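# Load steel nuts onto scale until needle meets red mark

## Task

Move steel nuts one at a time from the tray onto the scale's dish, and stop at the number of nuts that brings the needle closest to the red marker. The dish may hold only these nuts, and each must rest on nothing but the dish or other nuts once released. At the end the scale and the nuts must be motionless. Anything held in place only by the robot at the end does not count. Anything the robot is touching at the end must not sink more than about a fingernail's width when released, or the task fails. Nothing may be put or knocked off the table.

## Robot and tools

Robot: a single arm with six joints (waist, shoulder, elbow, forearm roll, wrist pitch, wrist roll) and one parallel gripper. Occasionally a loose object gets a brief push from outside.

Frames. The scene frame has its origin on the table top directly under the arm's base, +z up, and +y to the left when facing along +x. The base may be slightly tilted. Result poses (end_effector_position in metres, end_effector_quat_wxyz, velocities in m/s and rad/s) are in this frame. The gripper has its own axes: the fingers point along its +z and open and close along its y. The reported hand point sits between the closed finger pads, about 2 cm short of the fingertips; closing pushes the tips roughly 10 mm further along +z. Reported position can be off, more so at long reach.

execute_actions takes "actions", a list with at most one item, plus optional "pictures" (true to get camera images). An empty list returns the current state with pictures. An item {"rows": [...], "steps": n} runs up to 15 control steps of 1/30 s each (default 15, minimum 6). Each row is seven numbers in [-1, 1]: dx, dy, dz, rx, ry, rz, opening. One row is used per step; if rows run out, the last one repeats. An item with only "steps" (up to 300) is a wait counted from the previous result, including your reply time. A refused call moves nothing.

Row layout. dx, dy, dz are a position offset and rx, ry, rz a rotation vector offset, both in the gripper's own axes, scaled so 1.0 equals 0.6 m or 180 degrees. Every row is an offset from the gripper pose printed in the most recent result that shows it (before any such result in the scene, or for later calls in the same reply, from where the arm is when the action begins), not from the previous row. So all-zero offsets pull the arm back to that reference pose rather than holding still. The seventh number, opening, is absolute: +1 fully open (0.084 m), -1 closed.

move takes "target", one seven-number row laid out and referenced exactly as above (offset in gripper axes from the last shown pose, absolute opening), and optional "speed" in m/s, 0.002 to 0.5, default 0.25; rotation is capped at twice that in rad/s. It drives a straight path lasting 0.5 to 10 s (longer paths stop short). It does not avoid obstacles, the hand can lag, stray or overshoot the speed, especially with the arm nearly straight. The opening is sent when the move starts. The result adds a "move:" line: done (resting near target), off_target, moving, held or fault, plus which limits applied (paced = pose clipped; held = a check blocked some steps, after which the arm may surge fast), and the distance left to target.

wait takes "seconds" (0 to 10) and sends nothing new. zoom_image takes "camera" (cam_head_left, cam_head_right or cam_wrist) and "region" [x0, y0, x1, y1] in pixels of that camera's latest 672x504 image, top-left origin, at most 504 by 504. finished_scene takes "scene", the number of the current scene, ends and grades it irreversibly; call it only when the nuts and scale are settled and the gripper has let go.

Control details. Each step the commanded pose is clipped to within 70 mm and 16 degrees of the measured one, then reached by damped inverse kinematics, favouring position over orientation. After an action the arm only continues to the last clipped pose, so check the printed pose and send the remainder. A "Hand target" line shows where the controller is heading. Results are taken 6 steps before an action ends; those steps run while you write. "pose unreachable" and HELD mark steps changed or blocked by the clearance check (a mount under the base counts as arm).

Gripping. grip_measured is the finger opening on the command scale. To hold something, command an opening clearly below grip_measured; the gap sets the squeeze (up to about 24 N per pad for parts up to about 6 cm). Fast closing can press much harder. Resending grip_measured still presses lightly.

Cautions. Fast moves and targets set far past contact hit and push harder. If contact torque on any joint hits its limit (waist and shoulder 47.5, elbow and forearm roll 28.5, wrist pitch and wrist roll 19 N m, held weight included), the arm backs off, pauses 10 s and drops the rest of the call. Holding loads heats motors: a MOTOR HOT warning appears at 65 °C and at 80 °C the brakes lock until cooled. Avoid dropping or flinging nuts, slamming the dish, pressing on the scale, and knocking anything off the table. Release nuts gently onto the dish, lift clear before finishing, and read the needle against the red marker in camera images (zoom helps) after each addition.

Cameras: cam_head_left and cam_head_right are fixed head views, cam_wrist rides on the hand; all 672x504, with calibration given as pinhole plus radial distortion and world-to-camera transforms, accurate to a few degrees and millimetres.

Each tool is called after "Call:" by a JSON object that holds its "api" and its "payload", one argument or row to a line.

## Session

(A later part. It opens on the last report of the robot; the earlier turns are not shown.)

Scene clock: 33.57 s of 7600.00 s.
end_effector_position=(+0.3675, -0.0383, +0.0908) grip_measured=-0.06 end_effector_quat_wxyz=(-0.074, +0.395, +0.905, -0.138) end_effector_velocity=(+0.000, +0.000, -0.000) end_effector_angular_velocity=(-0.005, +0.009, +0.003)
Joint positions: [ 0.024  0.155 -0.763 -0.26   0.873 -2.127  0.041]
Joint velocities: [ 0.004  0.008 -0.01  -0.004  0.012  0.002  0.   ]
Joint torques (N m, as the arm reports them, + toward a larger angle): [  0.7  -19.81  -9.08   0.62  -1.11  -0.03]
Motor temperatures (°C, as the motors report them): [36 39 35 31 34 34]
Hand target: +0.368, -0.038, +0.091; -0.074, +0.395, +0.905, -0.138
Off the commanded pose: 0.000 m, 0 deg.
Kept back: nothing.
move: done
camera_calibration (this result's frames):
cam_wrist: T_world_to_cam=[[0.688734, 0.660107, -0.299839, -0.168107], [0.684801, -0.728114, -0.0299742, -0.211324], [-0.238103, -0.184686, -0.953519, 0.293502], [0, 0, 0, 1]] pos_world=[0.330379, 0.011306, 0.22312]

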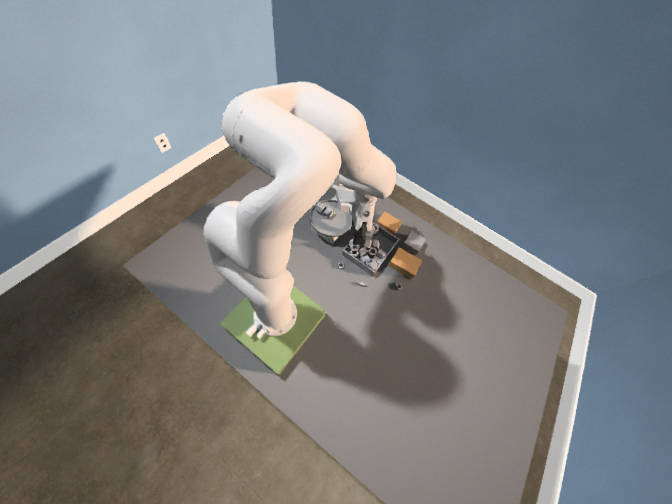

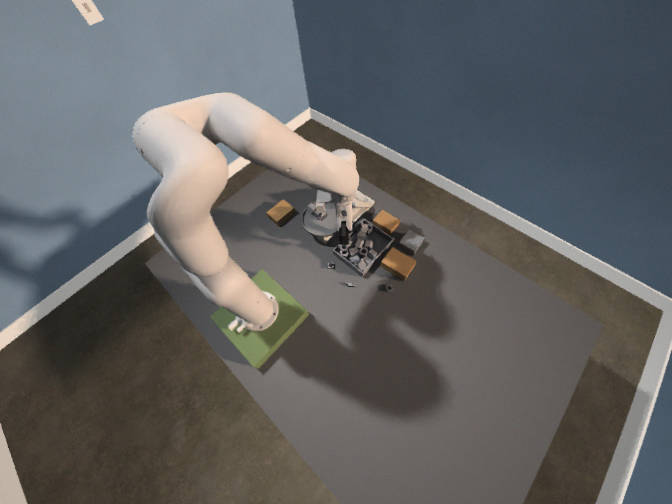

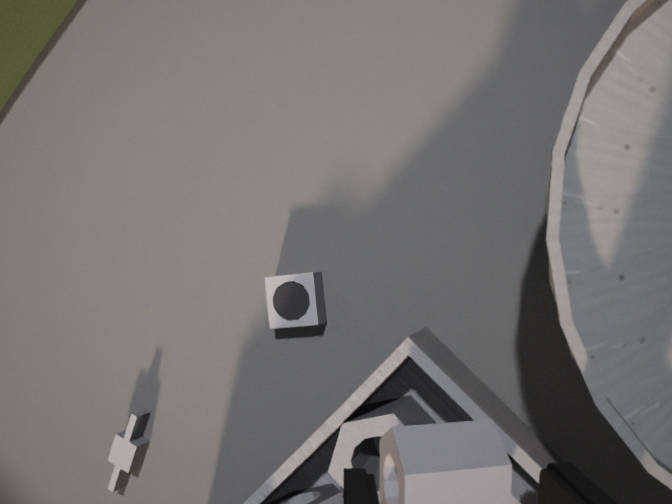

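Call:
{"api": "move", "payload": {
  "target": [0,0.007,0.05,0,0,0,-0.05],
  "speed": 0.07
}}

Scene clock: 36.37 s of 7600.00 s.
end_effector_position=(+0.3634, -0.0412, +0.0614) grip_measured=-0.06 end_effector_quat_wxyz=(-0.074, +0.395, +0.905, -0.138) end_effector_velocity=(+0.001, -0.000, -0.002) end_effector_angular_velocity=(-0.001, -0.003, +0.000)
Joint positions: [ 0.01   0.222 -0.742 -0.287  0.785 -2.104  0.041]
Joint velocities: [-0.001  0.006 -0.001 -0.004 -0.008  0.003 -0.   ]
Joint torques (N m, as the arm reports them, + toward a larger angle): [  0.78 -19.85  -8.17   0.35  -1.06   0.08]
Motor temperatures (°C, as the motors report them): [36 39 35 31 34 34]
Hand target: +0.363, -0.041, +0.061; -0.074, +0.395, +0.905, -0.138
Off the commanded pose: 0.001 m, 0 deg.
Kept back: nothing.
move: done
camera_calibration (this result's frames):
cam_wrist: T_world_to_cam=[[0.68884, 0.660258, -0.299265, -0.172273], [0.684909, -0.728023, -0.0297088, -0.211552], [-0.237487, -0.184505, -0.953707, 0.263791], [0, 0, 0, 1]] pos_world=[0.32621, 0.00840058, 0.193739]

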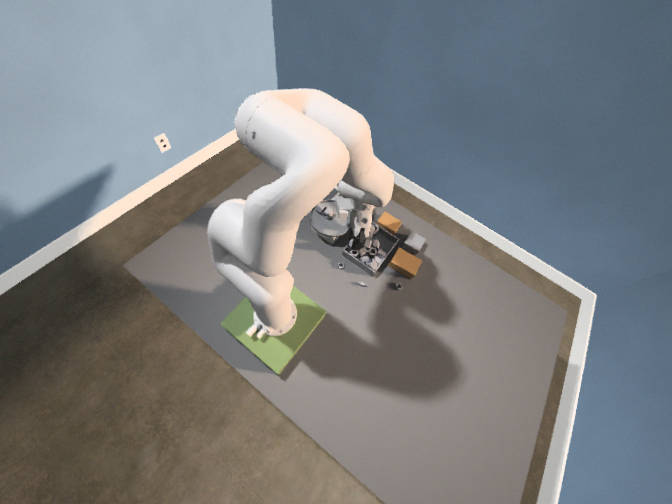

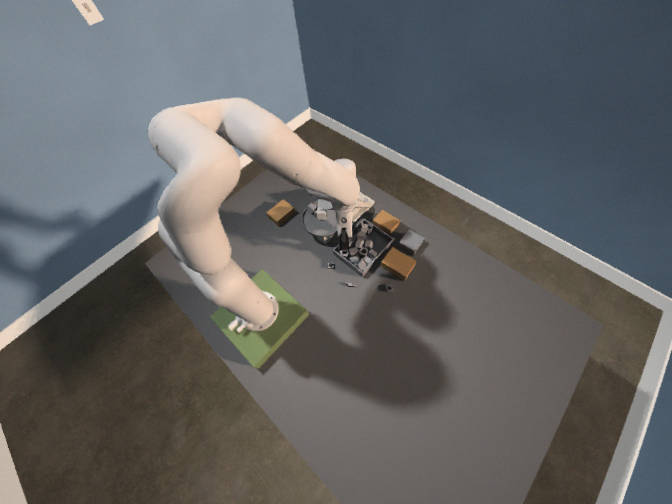

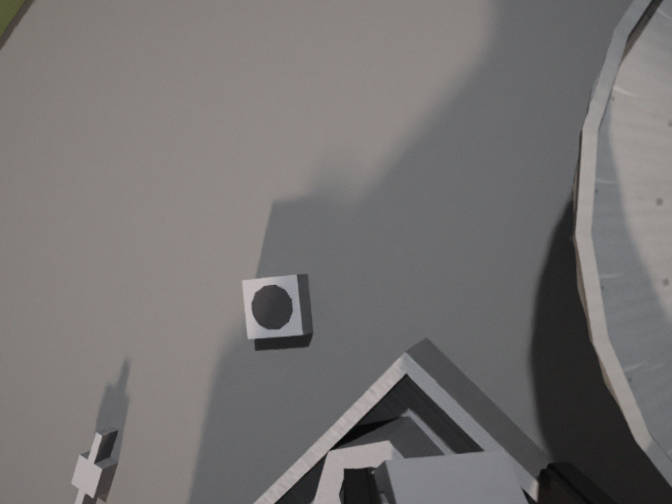

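Call:
{"api": "execute_actions", "payload": {
  "actions": [
    {"rows":[[0,-0.001,-0.001,0,0,0,-0.12],[0,-0.002,-0.002,0,0,0,-0.18],[0,-0.002,-0.002,0,0,0,-0.23],[0,-0.002,-0.002,0,0,0,-0.28],[0,-0.002,-0.002,0,0,0,-0.33],[0,-0.002,-0.002,0,0,0,-0.4],[0,-0.002,-0.002,0,0,0,-0.5],[0,-0.002,-0.002,0,0,0,-0.6],[0,-0.002,-0.002,0,0,0,-0.72]],"steps":12}
  ]
}}

Call:
{"api": "execute_actions", "payload": {
  "actions": []
}}

Scene clock: 36.83 s of 7600.00 s.
end_effector_position=(+0.3624, -0.0417, +0.0622) grip_measured=-0.31 end_effector_quat_wxyz=(-0.074, +0.395, +0.905, -0.138) end_effector_velocity=(-0.002, -0.003, +0.005) end_effector_angular_velocity=(-0.000, +0.000, -0.004)
Joint positions: [ 0.009  0.219 -0.74  -0.287  0.788 -2.106  0.031]
Joint velocities: [-0.006 -0.02   0.007  0.002  0.012 -0.007 -0.014]
Joint torques (N m, as the arm reports them, + toward a larger angle): [  2.   -20.09  -8.8    0.46  -1.78  -0.08]
Motor temperatures (°C, as the motors report them): [36 39 35 31 34 34]
Steps of this call (steps 1 to 8: nothing new was sent; steps 9 to 14: the first 6 steps of this action). Readings (end_effector_position):
9: (+0.3634, -0.0412, +0.0612)
10: (+0.3634, -0.0412, +0.0614)
12: (+0.3629, -0.0414, +0.0618)
14: the state above

Scene clock: 37.03 s of 7600.00 s.
end_effector_position=(+0.3625, -0.0417, +0.0627) grip_measured=-0.31 end_effector_quat_wxyz=(-0.074, +0.395, +0.905, -0.138) end_effector_velocity=(+0.000, -0.000, +0.001) end_effector_angular_velocity=(-0.001, -0.001, +0.001)
Joint positions: [ 0.009  0.217 -0.739 -0.286  0.788 -2.106  0.031]
Joint velocities: [-0.    -0.001 -0.001 -0.001  0.001 -0.    -0.   ]
Joint torques (N m, as the arm reports them, + toward a larger angle): [  1.5  -20.87  -8.73   0.51  -1.46   0.  ]
Motor temperatures (°C, as the motors report them): [36 39 35 31 34 34]
Hand target: +0.363, -0.042, +0.063; -0.074, +0.395, +0.905, -0.138
Off the commanded pose: 0.000 m, 0 deg.
Kept back: nothing.
Steps of this call (steps 1 to 6: the last 6 steps of your previous action). Readings (end_effector_position):
1: (+0.3624, -0.0418, +0.0624)
2: (+0.3624, -0.0418, +0.0625)
4: (+0.3624, -0.0418, +0.0626)
6: the state above
camera_calibration (this result's frames):
cam_wrist: T_world_to_cam=[[0.688606, 0.660176, -0.299983, -0.170771], [0.684803, -0.728095, -0.0303712, -0.211222], [-0.238466, -0.184515, -0.953461, 0.264963], [0, 0, 0, 1]] pos_world=[0.325424, 0.00783922, 0.194988]

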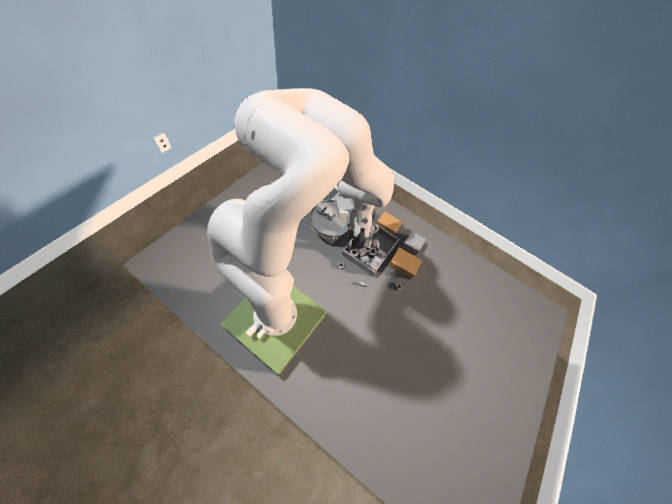

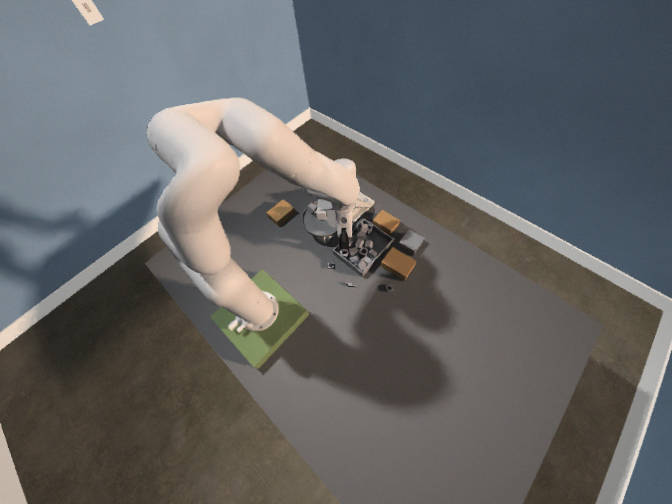

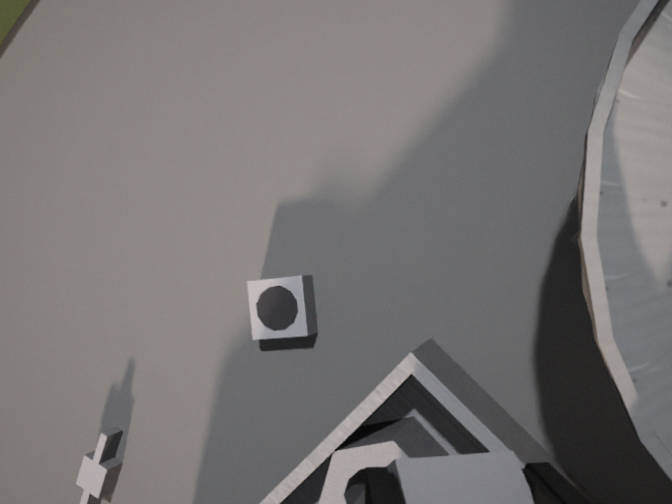

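Call:
{"api": "move", "payload": {
  "target": [0.003,-0.0325,-0.1033,-0.1,0,0.05,-0.72],
  "speed": 0.25
}}

Call:
{"api": "move", "payload": {
  "target": [0.1235,0.13,0.033,0,0,0.189,-0.72],
  "speed": 0.35
}}

Scene clock: 38.53 s of 7600.00 s.
end_effector_position=(+0.3626, -0.0411, +0.1271) grip_measured=-0.31 end_effector_quat_wxyz=(-0.001, +0.471, +0.882, -0.001) end_effector_velocity=(+0.000, +0.001, +0.003) end_effector_angular_velocity=(+0.008, -0.010, -0.003)
Joint positions: [-0.083 -0.12  -0.533 -0.01   0.652 -2.262  0.031]
Joint velocities: [-0.002 -0.012  0.006  0.016 -0.003 -0.012 -0.   ]
Joint torques (N m, as the arm reports them, + toward a larger angle): [  0.97 -15.63  -9.87   0.17  -2.14  -0.12]
Motor temperatures (°C, as the motors report them): [36 39 35 31 34 34]
Hand target: +0.363, -0.041, +0.127; -0.000, +0.471, +0.882, -0.000
Off the commanded pose: 0.001 m, 0 deg.
Kept back: nothing.
move: done
camera_calibration (this result's frames):
cam_wrist: T_world_to_cam=[[0.824425, 0.565938, 0.00611112, -0.243923], [0.565958, -0.824432, -0.00208044, -0.173332], [0.0038608, 0.00517381, -0.999979, 0.252383], [0, 0, 0, 1]] pos_world=[0.298221, -0.00616065, 0.253508]

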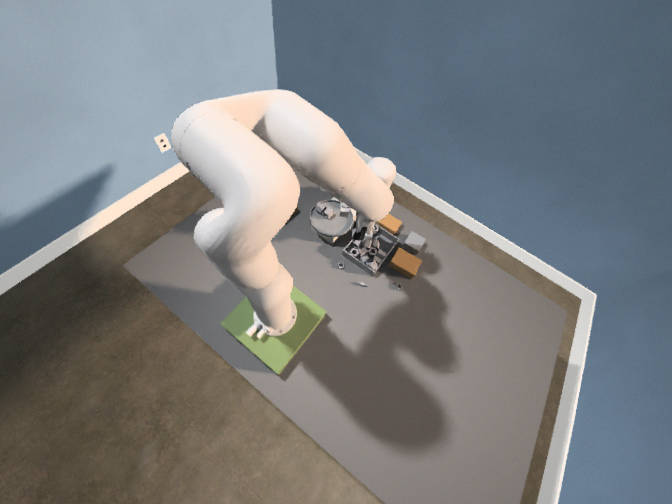

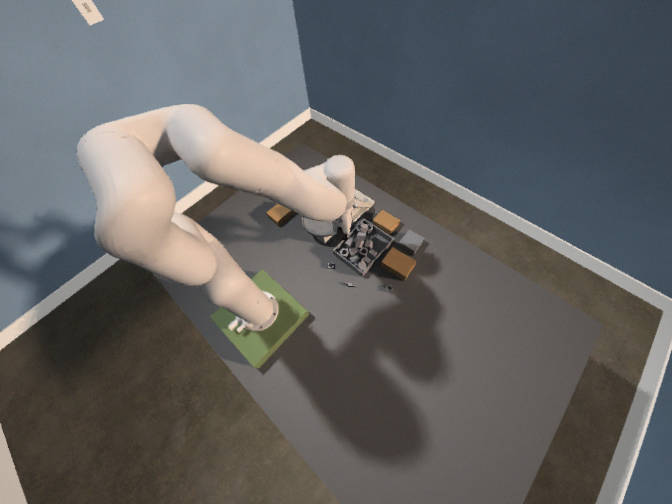

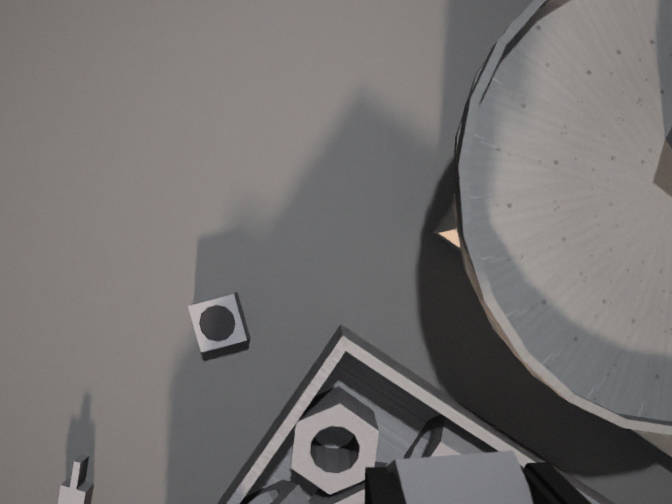

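Scene clock: 39.97 s of 7600.00 s.
end_effector_position=(+0.3865, +0.0633, +0.1074) grip_measured=-0.31 end_effector_quat_wxyz=(-0.000, +0.708, +0.706, -0.001) end_effector_velocity=(+0.000, +0.001, -0.000) end_effector_angular_velocity=(-0.008, +0.002, -0.009)
Joint positions: [ 0.192  0.02  -0.617 -0.011  0.598 -1.394  0.031]
Joint velocities: [ 0.006  0.004 -0.005 -0.014  0.004  0.028  0.   ]
Joint torques (N m, as the arm reports them, + toward a larger angle): [  0.82 -18.31  -9.65   0.63  -2.06  -0.03]
Motor temperatures (°C, as the motors report them): [36 39 35 31 34 34]
Hand target: +0.387, +0.063, +0.107; -0.000, +0.708, +0.706, -0.001
Off the commanded pose: 0.001 m, 0 deg.
Kept back: nothing.
move: done
camera_calibration (this result's frames):
cam_wrist: T_world_to_cam=[[0.999942, 0.00854126, 0.00654845, -0.355256], [0.00854654, -0.999963, -0.000779239, 0.125572], [0.00654156, 0.000835161, -0.999978, 0.231296], [0, 0, 0, 1]] pos_world=[0.352649, 0.128409, 0.233716]

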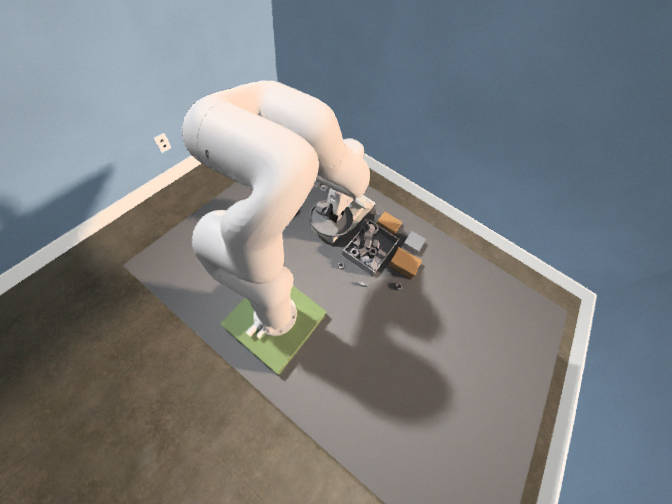

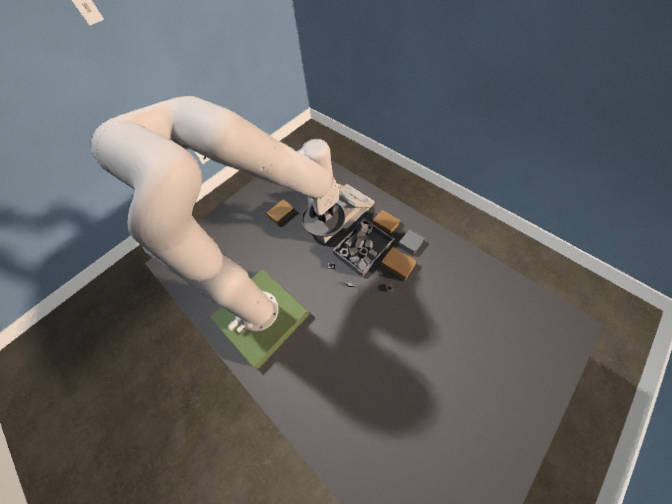

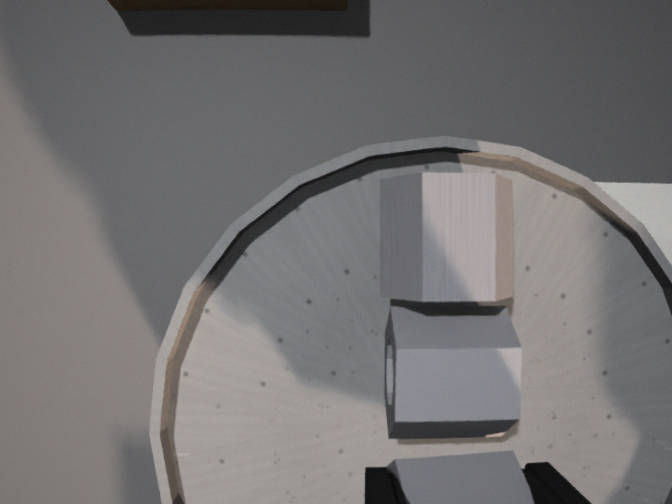

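Call:
{"api": "move", "payload": {
  "target": [-0.0015,-0.003,0.0165,-0.033,0,0,-0.72],
  "speed": 0.06
}}

Scene clock: 41.40 s of 7600.00 s.
end_effector_position=(+0.3847, +0.0625, +0.0976) grip_measured=-0.31 end_effector_quat_wxyz=(+0.036, +0.707, +0.705, +0.036) end_effector_velocity=(+0.001, -0.000, -0.001) end_effector_angular_velocity=(-0.002, -0.013, +0.002)
Joint positions: [ 0.193 -0.003 -0.513 -0.057  0.416 -1.35   0.031]
Joint velocities: [-0.001  0.     0.008 -0.012 -0.021  0.009 -0.   ]
Joint torques (N m, as the arm reports them, + toward a larger angle): [  0.57 -17.12  -9.37   0.57  -2.3    0.02]
Motor temperatures (°C, as the motors report them): [36 39 35 31 34 34]
Hand target: +0.385, +0.063, +0.097; +0.036, +0.707, +0.705, +0.036
Off the commanded pose: 0.000 m, 0 deg.
Kept back: nothing.
move: done
camera_calibration (this result's frames):
cam_wrist: T_world_to_cam=[[0.993997, 0.00873244, 0.109057, -0.361129], [0.00874957, -0.999962, 0.000321467, 0.124636], [0.109056, 0.000634664, -0.994035, 0.181515], [0, 0, 0, 1]] pos_world=[0.338076, 0.12767, 0.219776]

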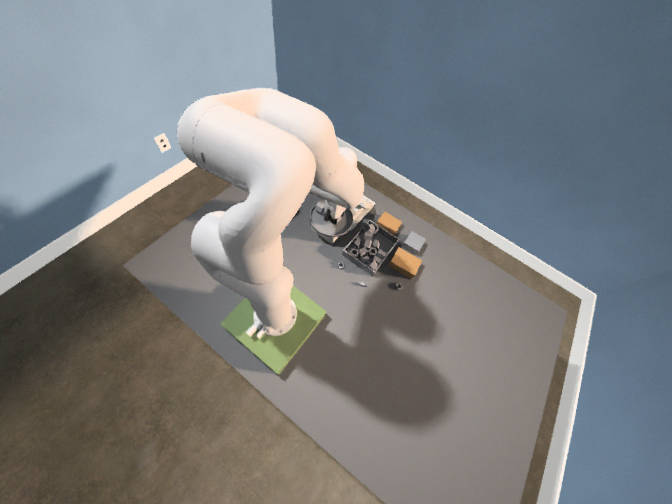

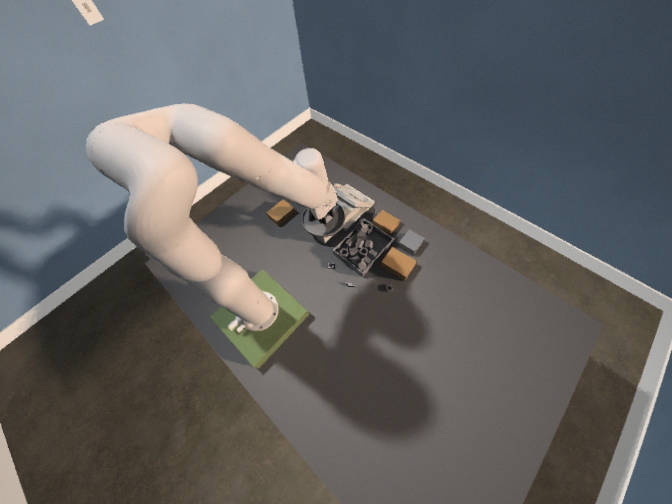

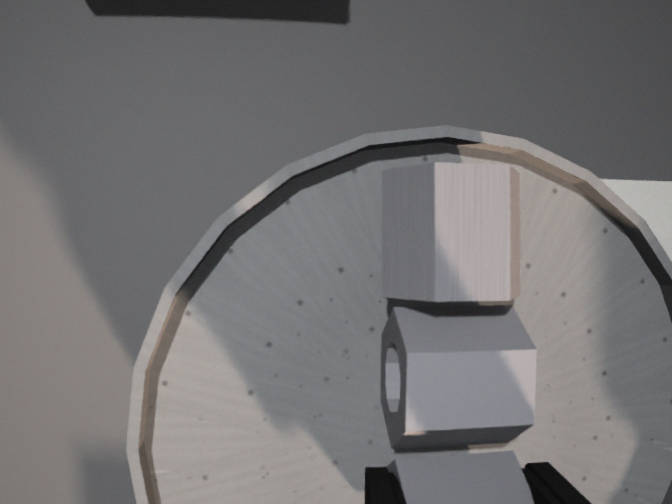

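Edges parallel now. Creep down.

Call:
{"api": "execute_actions", "payload": {
  "actions": [
    {"rows":[[0,0,0.001,0,0,0,-0.72],[0,0,0.002,0,0,0,-0.72],[0,0,0.003,0,0,0,-0.72],[0,0,0.004,0,0,0,-0.72],[0,0,0.005,0,0,0,-0.72]],"steps":15}
  ]
}}

Scene clock: 41.83 s of 7600.00 s.
end_effector_position=(+0.3848, +0.0625, +0.0950) grip_measured=-0.31 end_effector_quat_wxyz=(+0.036, +0.707, +0.705, +0.035) end_effector_velocity=(+0.001, +0.000, -0.005) end_effector_angular_velocity=(-0.000, +0.000, +0.001)
Joint positions: [ 0.193  0.006 -0.513 -0.058  0.408 -1.35   0.031]
Joint velocities: [-0.001  0.02  -0.001 -0.002 -0.018  0.001 -0.   ]
Joint torques (N m, as the arm reports them, + toward a larger angle): [  0.85 -17.39  -9.04   0.62  -2.38  -0.09]
Motor temperatures (°C, as the motors report them): [36 39 35 31 34 34]
Steps of this call (steps 1 to 4: nothing new was sent; steps 5 to 13: the first 9 steps of this action). Readings (end_effector_position):
5: (+0.3847, +0.0625, +0.0975)
6: (+0.3848, +0.0625, +0.0975)
8: (+0.3849, +0.0625, +0.0970)
12: (+0.3849, +0.0625, +0.0953)
13: the state above

Call:
{"api": "execute_actions", "payload": {
  "actions": [
    {"rows":[[0,0,0.002,0,0,0,-0.72],[0,0,0.003,0,0,0,-0.72],[0,0,0.004,0,0,0,-0.72]],"steps":14}
  ]
}}

Scene clock: 42.30 s of 7600.00 s.
end_effector_position=(+0.3853, +0.0626, +0.0932) grip_measured=-0.31 end_effector_quat_wxyz=(+0.036, +0.707, +0.705, +0.036) end_effector_velocity=(+0.002, -0.000, -0.002) end_effector_angular_velocity=(+0.001, -0.006, +0.000)
Joint positions: [ 0.192  0.013 -0.513 -0.059  0.4   -1.349  0.031]
Joint velocities: [-0.002  0.011 -0.003 -0.003 -0.014  0.001  0.   ]
Joint torques (N m, as the arm reports them, + toward a larger angle): [  0.84 -16.51  -8.61   0.42  -2.42   0.02]
Motor temperatures (°C, as the motors report them): [36 39 35 31 34 34]
Off your previous action's commanded pose: 0.000 m, 0 deg at its last step (step 6 of this call).
Steps of this call (steps 1 to 6: the last 6 steps of your previous action; steps 7 to 14: the first 8 steps of this action). Readings (end_effector_position):
7: (+0.3851, +0.0625, +0.0947)
8: (+0.3851, +0.0625, +0.0946)
10: (+0.3852, +0.0626, +0.0940)
14: the state above

Call:
{"api": "execute_actions", "payload": {
  "actions": [
    {"rows":[[0,0,0,0,0,0,-0.45],[0,0,0,0,0,0,-0.3],[0,0,0,0,0,0,-0.2],[0,0,0,0,0,0,-0.12],[0,0,0,0,0,0,-0.12],[0,0,0,0,0,0,-0.12],[0,0,-0.004,0,0,0,-0.12],[0,0,-0.01,0,0,0,-0.12],[0,0,-0.02,0,0,0,-0.12],[0,0,-0.03,0.005,0,0,-0.12],[0,0,-0.04,0.012,0,0,-0.12],[0,0,-0.047,0.02,0,0,-0.12],[0,0,-0.052,0.027,0,0,-0.12],[0,0,-0.055,0.032,0,0,-0.12],[0,0,-0.055,0.0325,0,0,-0.12]],"steps":15}
  ]
}}

Call:
{"api": "move", "payload": {
  "target": [-0.3625,0.08,0,0,0,0,-0.1],
  "speed": 0.35
}}

Scene clock: 42.87 s of 7600.00 s.
end_effector_position=(+0.3846, +0.0624, +0.0940) grip_measured=-0.14 end_effector_quat_wxyz=(+0.036, +0.707, +0.705, +0.035) end_effector_velocity=(-0.009, -0.001, +0.035) end_effector_angular_velocity=(-0.004, +0.017, +0.000)
Joint positions: [ 0.193  0.009 -0.513 -0.059  0.406 -1.349  0.038]
Joint velocities: [ 0.006 -0.134  0.008  0.015  0.144 -0.011  0.005]
Joint torques (N m, as the arm reports them, + toward a larger angle): [  1.2  -19.73  -9.4    0.29  -2.26   0.02]
Motor temperatures (°C, as the motors report them): [36 39 35 31 34 34]
Off your previous action's commanded pose: 0.000 m, 0 deg at its last step (step 6 of this call).
Steps of this call (steps 1 to 6: the last 6 steps of your previous action; steps 7 to 8: nothing new was sent; steps 9 to 17: the first 9 steps of this action). Readings (end_effector_position):
9: (+0.3853, +0.0626, +0.0928)
10: (+0.3853, +0.0626, +0.0929)
12: (+0.3853, +0.0626, +0.0930)
16: (+0.3849, +0.0625, +0.0932)
17: the state above

Scene clock: 44.77 s of 7600.00 s.
end_effector_position=(+0.4278, -0.1534, +0.1257) grip_measured=-0.11 end_effector_quat_wxyz=(+0.003, +0.708, +0.706, +0.005) end_effector_velocity=(+0.001, -0.003, -0.000) end_effector_angular_velocity=(+0.002, +0.000, -0.002)
Joint positions: [-0.318  0.146 -0.848  0.004  0.687 -1.916  0.039]
Joint velocities: [-0.006  0.007 -0.009  0.003  0.003 -0.006  0.   ]
Joint torques (N m, as the arm reports them, + toward a larger angle): [  1.22 -21.08  -9.95   0.38  -1.83   0.  ]
Motor temperatures (°C, as the motors report them): [36 39 35 31 34 34]
Hand target: +0.428, -0.154, +0.126; +0.003, +0.708, +0.706, +0.005
Off your previous action's commanded pose: 0.013 m, 4 deg at its last step (step 6 of this call).
Off the commanded pose: 0.001 m, 0 deg.
Kept back: nothing.
move: done
camera_calibration (this result's frames):
cam_wrist: T_world_to_cam=[[0.999743, 0.00956008, 0.0205343, -0.396292], [0.00964373, -0.999946, -0.00397838, -0.0914948], [0.0204951, 0.00417538, -0.999781, 0.24403], [0, 0, 0, 1]] pos_world=[0.392071, -0.0887202, 0.25175]

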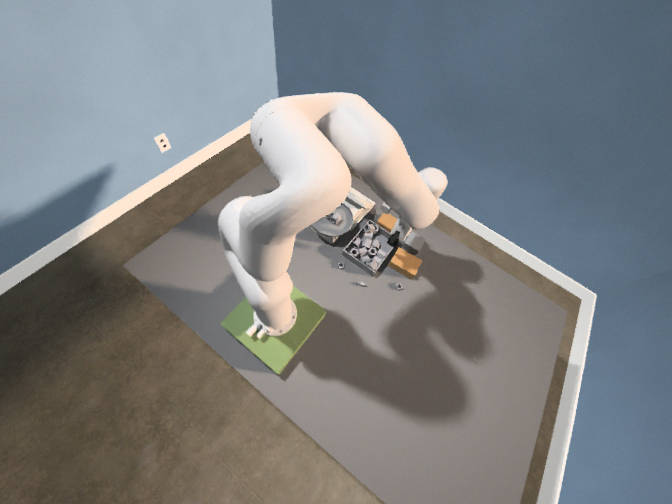

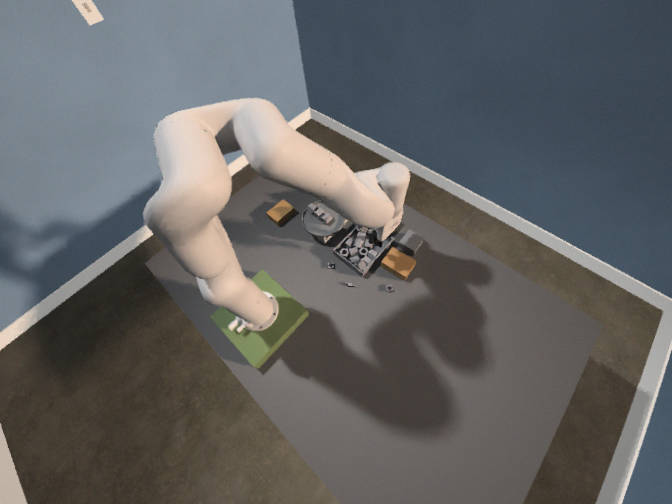

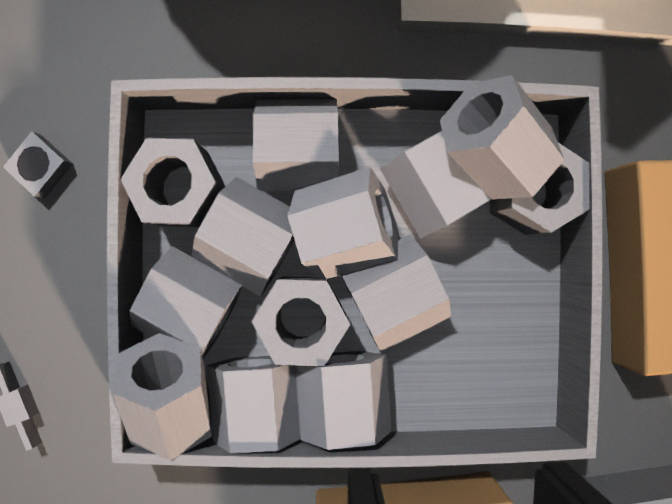

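Call:
{"api": "move", "payload": {
  "target": [0.173,-0.07,0.102,0.004,0,0,-0.12],
  "speed": 0.3
}}

Scene clock: 46.07 s of 7600.00 s.
end_effector_position=(+0.3874, -0.0496, +0.0646) grip_measured=-0.13 end_effector_quat_wxyz=(-0.001, +0.708, +0.706, +0.001) end_effector_velocity=(-0.003, +0.002, -0.003) end_effector_angular_velocity=(-0.002, +0.005, +0.002)
Joint positions: [-0.1    0.141 -0.599 -0.006  0.456 -1.69   0.038]
Joint velocities: [ 0.006  0.004  0.006 -0.007 -0.005  0.01   0.   ]
Joint torques (N m, as the arm reports them, + toward a larger angle): [  0.98 -18.47  -8.29   0.43  -2.05   0.04]
Motor temperatures (°C, as the motors report them): [36 39 35 31 34 34]
Hand target: +0.387, -0.049, +0.064; -0.001, +0.708, +0.707, +0.001
Off the commanded pose: 0.001 m, 0 deg.
Kept back: nothing.
move: done
camera_calibration (this result's frames):
cam_wrist: T_world_to_cam=[[0.999916, 0.00958029, 0.00869866, -0.354973], [0.00961501, -0.999946, -0.00395903, 0.0124353], [0.00866026, 0.00404234, -0.999954, 0.187978], [0, 0, 0, 1]] pos_world=[0.353196, 0.0150755, 0.191106]

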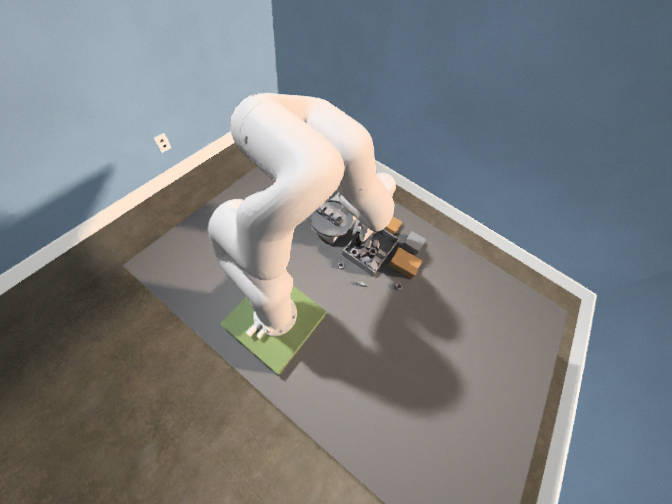

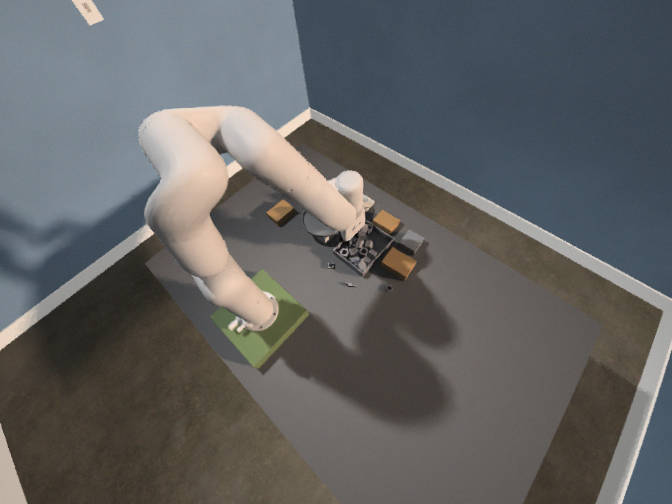

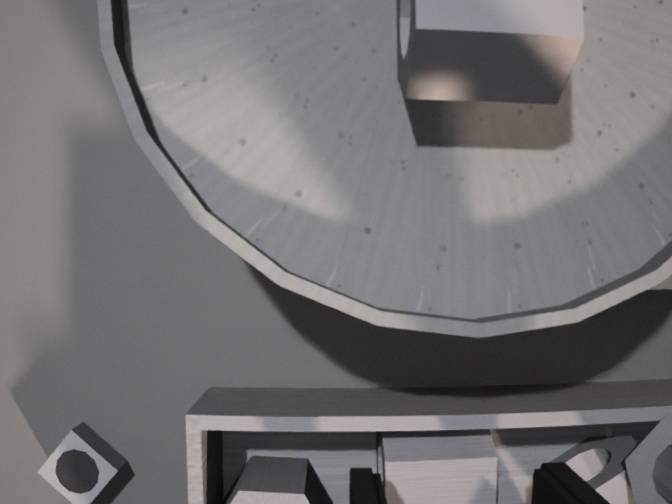

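Call:
{"api": "move", "payload": {
  "target": [0.0045,0,0.046,0,0,0,-0.12],
  "speed": 0.07
}}

Scene clock: 47.13 s of 7600.00 s.
end_effector_position=(+0.3881, -0.0466, +0.0378) grip_measured=-0.13 end_effector_quat_wxyz=(-0.000, +0.708, +0.707, +0.002) end_effector_velocity=(-0.002, -0.002, -0.004) end_effector_angular_velocity=(+0.000, +0.005, -0.005)
Joint positions: [-0.093  0.229 -0.603 -0.006  0.369 -1.683  0.038]
Joint velocities: [-0.006  0.011  0.001 -0.    -0.007 -0.001  0.   ]
Joint torques (N m, as the arm reports them, + toward a larger angle): [ -1.3  -17.3   -6.56   0.35  -1.32   0.15]
Motor temperatures (°C, as the motors report them): [36 39 35 31 34 34]
Hand target: +0.387, -0.047, +0.037; -0.001, +0.708, +0.706, +0.001
Off the commanded pose: 0.001 m, 0 deg.
Kept back: nothing.
move: done
camera_calibration (this result's frames):
cam_wrist: T_world_to_cam=[[0.999892, 0.0102596, 0.0105174, -0.355543], [0.010301, -0.999939, -0.00389533, 0.0150453], [0.0104768, 0.00400325, -0.999937, 0.160445], [0, 0, 0, 1]] pos_world=[0.353668, 0.0180498, 0.164233]

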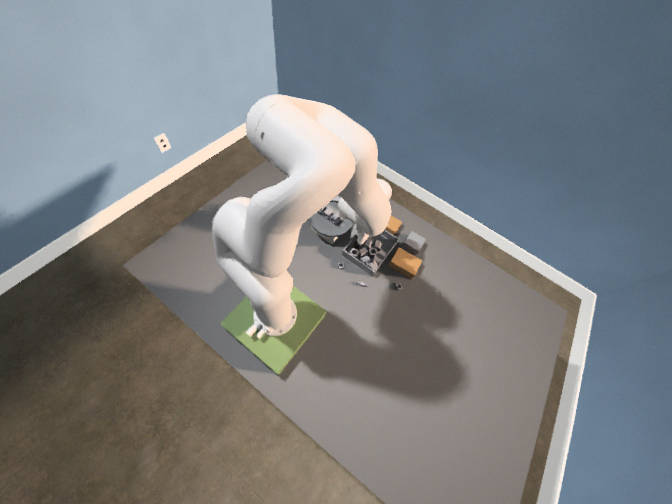

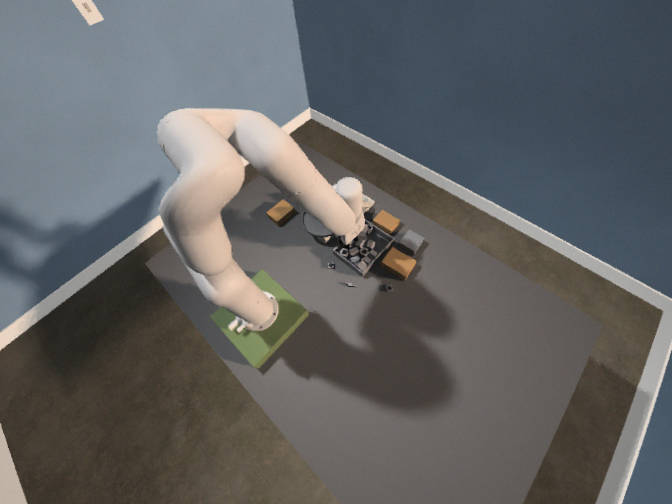

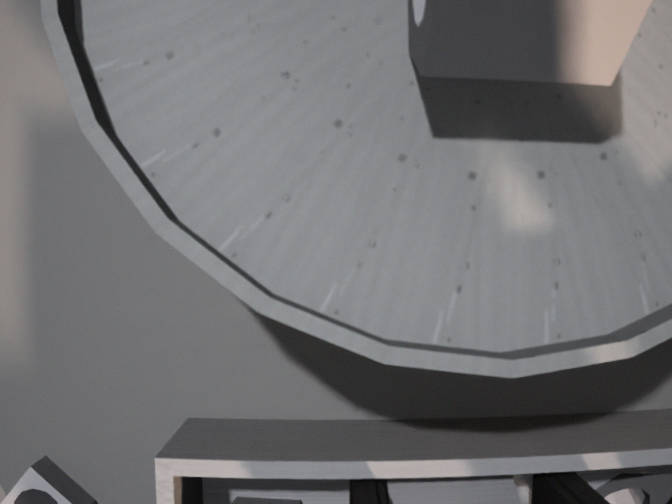

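Light contact with a neighbour; close now.

Call:
{"api": "execute_actions", "payload": {
  "actions": [
    {"rows":[[0.001,0,-0.001,0,0,0,-0.18],[0.001,0,-0.001,0,0,0,-0.23],[0.001,0,-0.001,0,0,0,-0.28],[0.001,0,-0.001,0,0,0,-0.33],[0.001,0,-0.001,0,0,0,-0.4],[0.001,0,-0.001,0,0,0,-0.5],[0.001,0,-0.001,0,0,0,-0.6],[0.001,0,-0.001,0,0,0,-0.72]],"steps":14}
  ]
}}

Scene clock: 47.60 s of 7600.00 s.
end_effector_position=(+0.3868, -0.0463, +0.0374) grip_measured=-0.33 end_effector_quat_wxyz=(-0.001, +0.708, +0.706, +0.001) end_effector_velocity=(+0.003, +0.001, +0.003) end_effector_angular_velocity=(-0.000, -0.006, +0.001)
Joint positions: [-0.093  0.228 -0.601 -0.007  0.371 -1.681  0.03 ]
Joint velocities: [ 0.004 -0.005 -0.004  0.001  0.002  0.002  0.   ]
Joint torques (N m, as the arm reports them, + toward a larger angle): [  0.42 -19.57  -7.68   0.58  -2.19  -0.01]
Motor temperatures (°C, as the motors report them): [36 39 35 31 34 34]
Steps of this call (steps 1 to 6: nothing new was sent; steps 7 to 14: the first 8 steps of this action). Readings (end_effector_position):
7: (+0.3880, -0.0467, +0.0376)
8: (+0.3877, -0.0466, +0.0375)
10: (+0.3870, -0.0465, +0.0373)
14: the state above

Call:
{"api": "move", "payload": {
  "target": [0,0,-0.135,0,0,0,-0.72],
  "speed": 0.3
}}

Call:
{"api": "move", "payload": {
  "target": [0.117,0,0.012,0,0,0,-0.72],
  "speed": 0.25
}}

Scene clock: 48.80 s of 7600.00 s.
end_effector_position=(+0.3865, -0.0467, +0.1178) grip_measured=-0.33 end_effector_quat_wxyz=(-0.002, +0.708, +0.706, +0.000) end_effector_velocity=(+0.001, +0.000, +0.003) end_effector_angular_velocity=(-0.001, -0.003, +0.002)
Joint positions: [-0.092 -0.018 -0.614 -0.005  0.631 -1.683  0.03 ]
Joint velocities: [ 0.001 -0.008 -0.002 -0.001  0.007 -0.    -0.   ]
Joint torques (N m, as the arm reports them, + toward a larger angle): [  0.53 -17.45  -9.81   0.62  -2.05   0.1 ]
Motor temperatures (°C, as the motors report them): [36 39 35 31 34 34]
Hand target: +0.387, -0.047, +0.118; -0.001, +0.708, +0.706, +0.000
Off your previous action's commanded pose: 0.001 m, 0 deg at its last step (step 6 of this call).
Off the commanded pose: 0.001 m, 0 deg.
Kept back: nothing.
move: done
camera_calibration (this result's frames):
cam_wrist: T_world_to_cam=[[0.99994, 0.00902566, 0.00618007, -0.354335], [0.00904998, -0.999951, -0.00391791, 0.0157308], [0.00614441, 0.0039736, -0.999973, 0.242089], [0, 0, 0, 1]] pos_world=[0.352684, 0.0179662, 0.244334]

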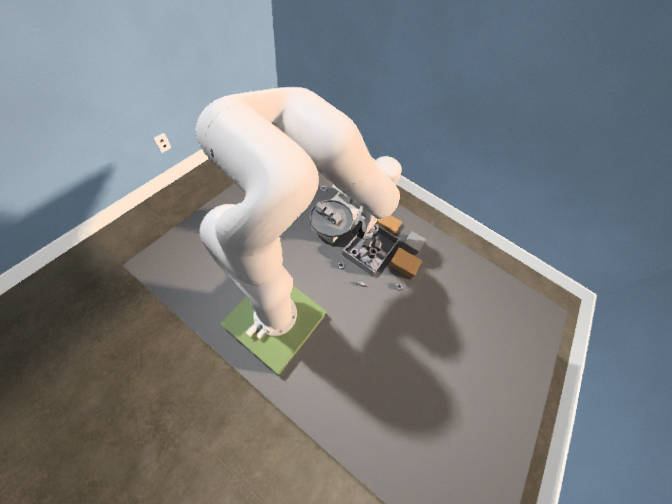

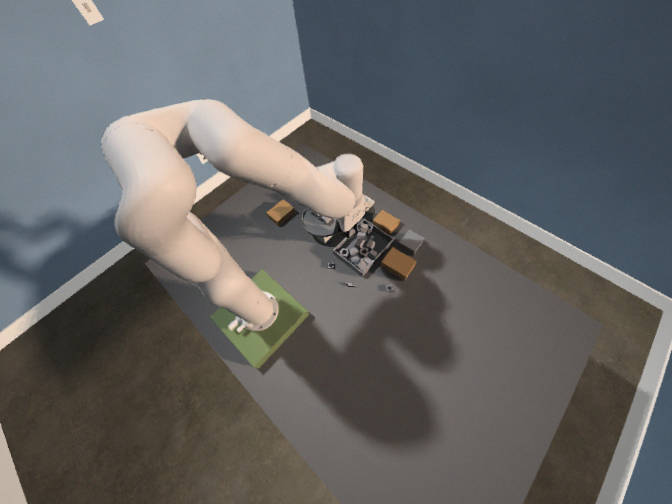

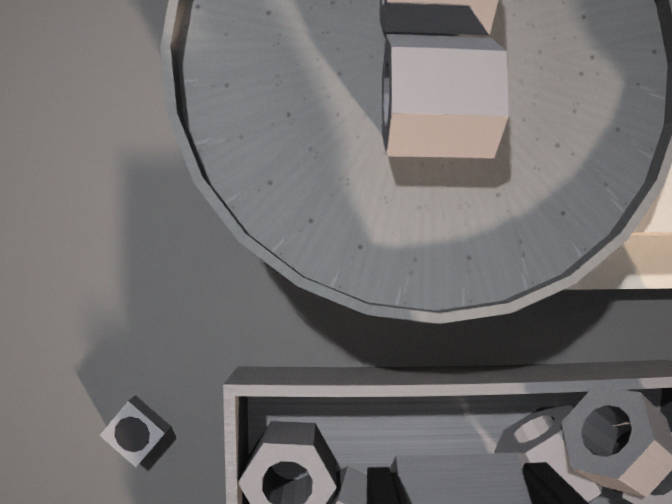

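Scene clock: 49.73 s of 7600.00 s.
end_effector_position=(+0.3870, +0.0230, +0.1109) grip_measured=-0.33 end_effector_quat_wxyz=(-0.001, +0.708, +0.706, +0.000) end_effector_velocity=(-0.001, +0.001, -0.001) end_effector_angular_velocity=(-0.001, +0.003, -0.001)
Joint positions: [ 0.088 -0.003 -0.604 -0.006  0.607 -1.502  0.03 ]
Joint velocities: [ 0.004  0.003  0.    -0.002  0.     0.006  0.   ]
Joint torques (N m, as the arm reports them, + toward a larger angle): [  1.11 -17.74  -9.74   0.63  -2.14   0.06]
Motor temperatures (°C, as the motors report them): [36 39 35 31 34 34]
Hand target: +0.387, +0.023, +0.111; -0.001, +0.708, +0.706, +0.000
Off the commanded pose: 0.001 m, 0 deg.
Kept back: nothing.
move: done
camera_calibration (this result's frames):
cam_wrist: T_world_to_cam=[[0.999941, 0.00877464, 0.00643025, -0.355391], [0.00879698, -0.999955, -0.00345344, 0.0854943], [0.00639966, 0.0035098, -0.999973, 0.234812], [0, 0, 0, 1]] pos_world=[0.353115, 0.0877848, 0.237386]

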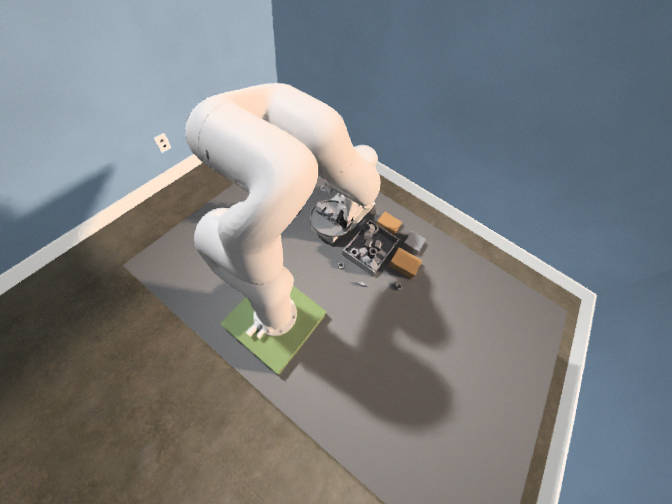

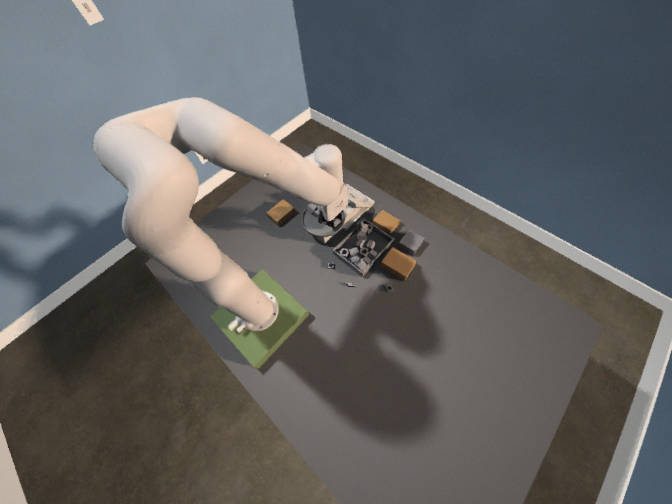

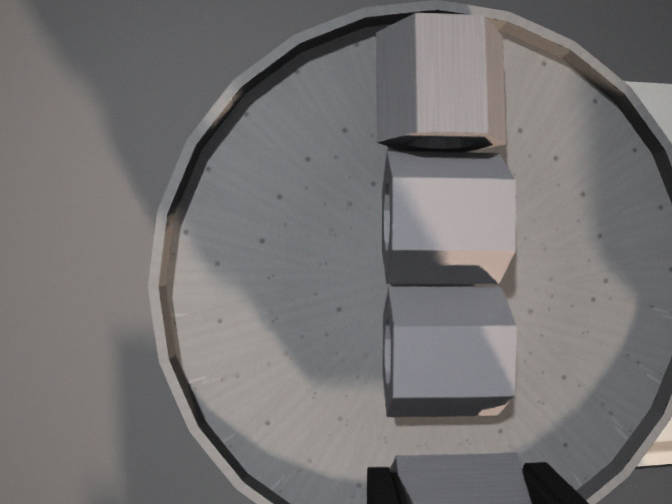

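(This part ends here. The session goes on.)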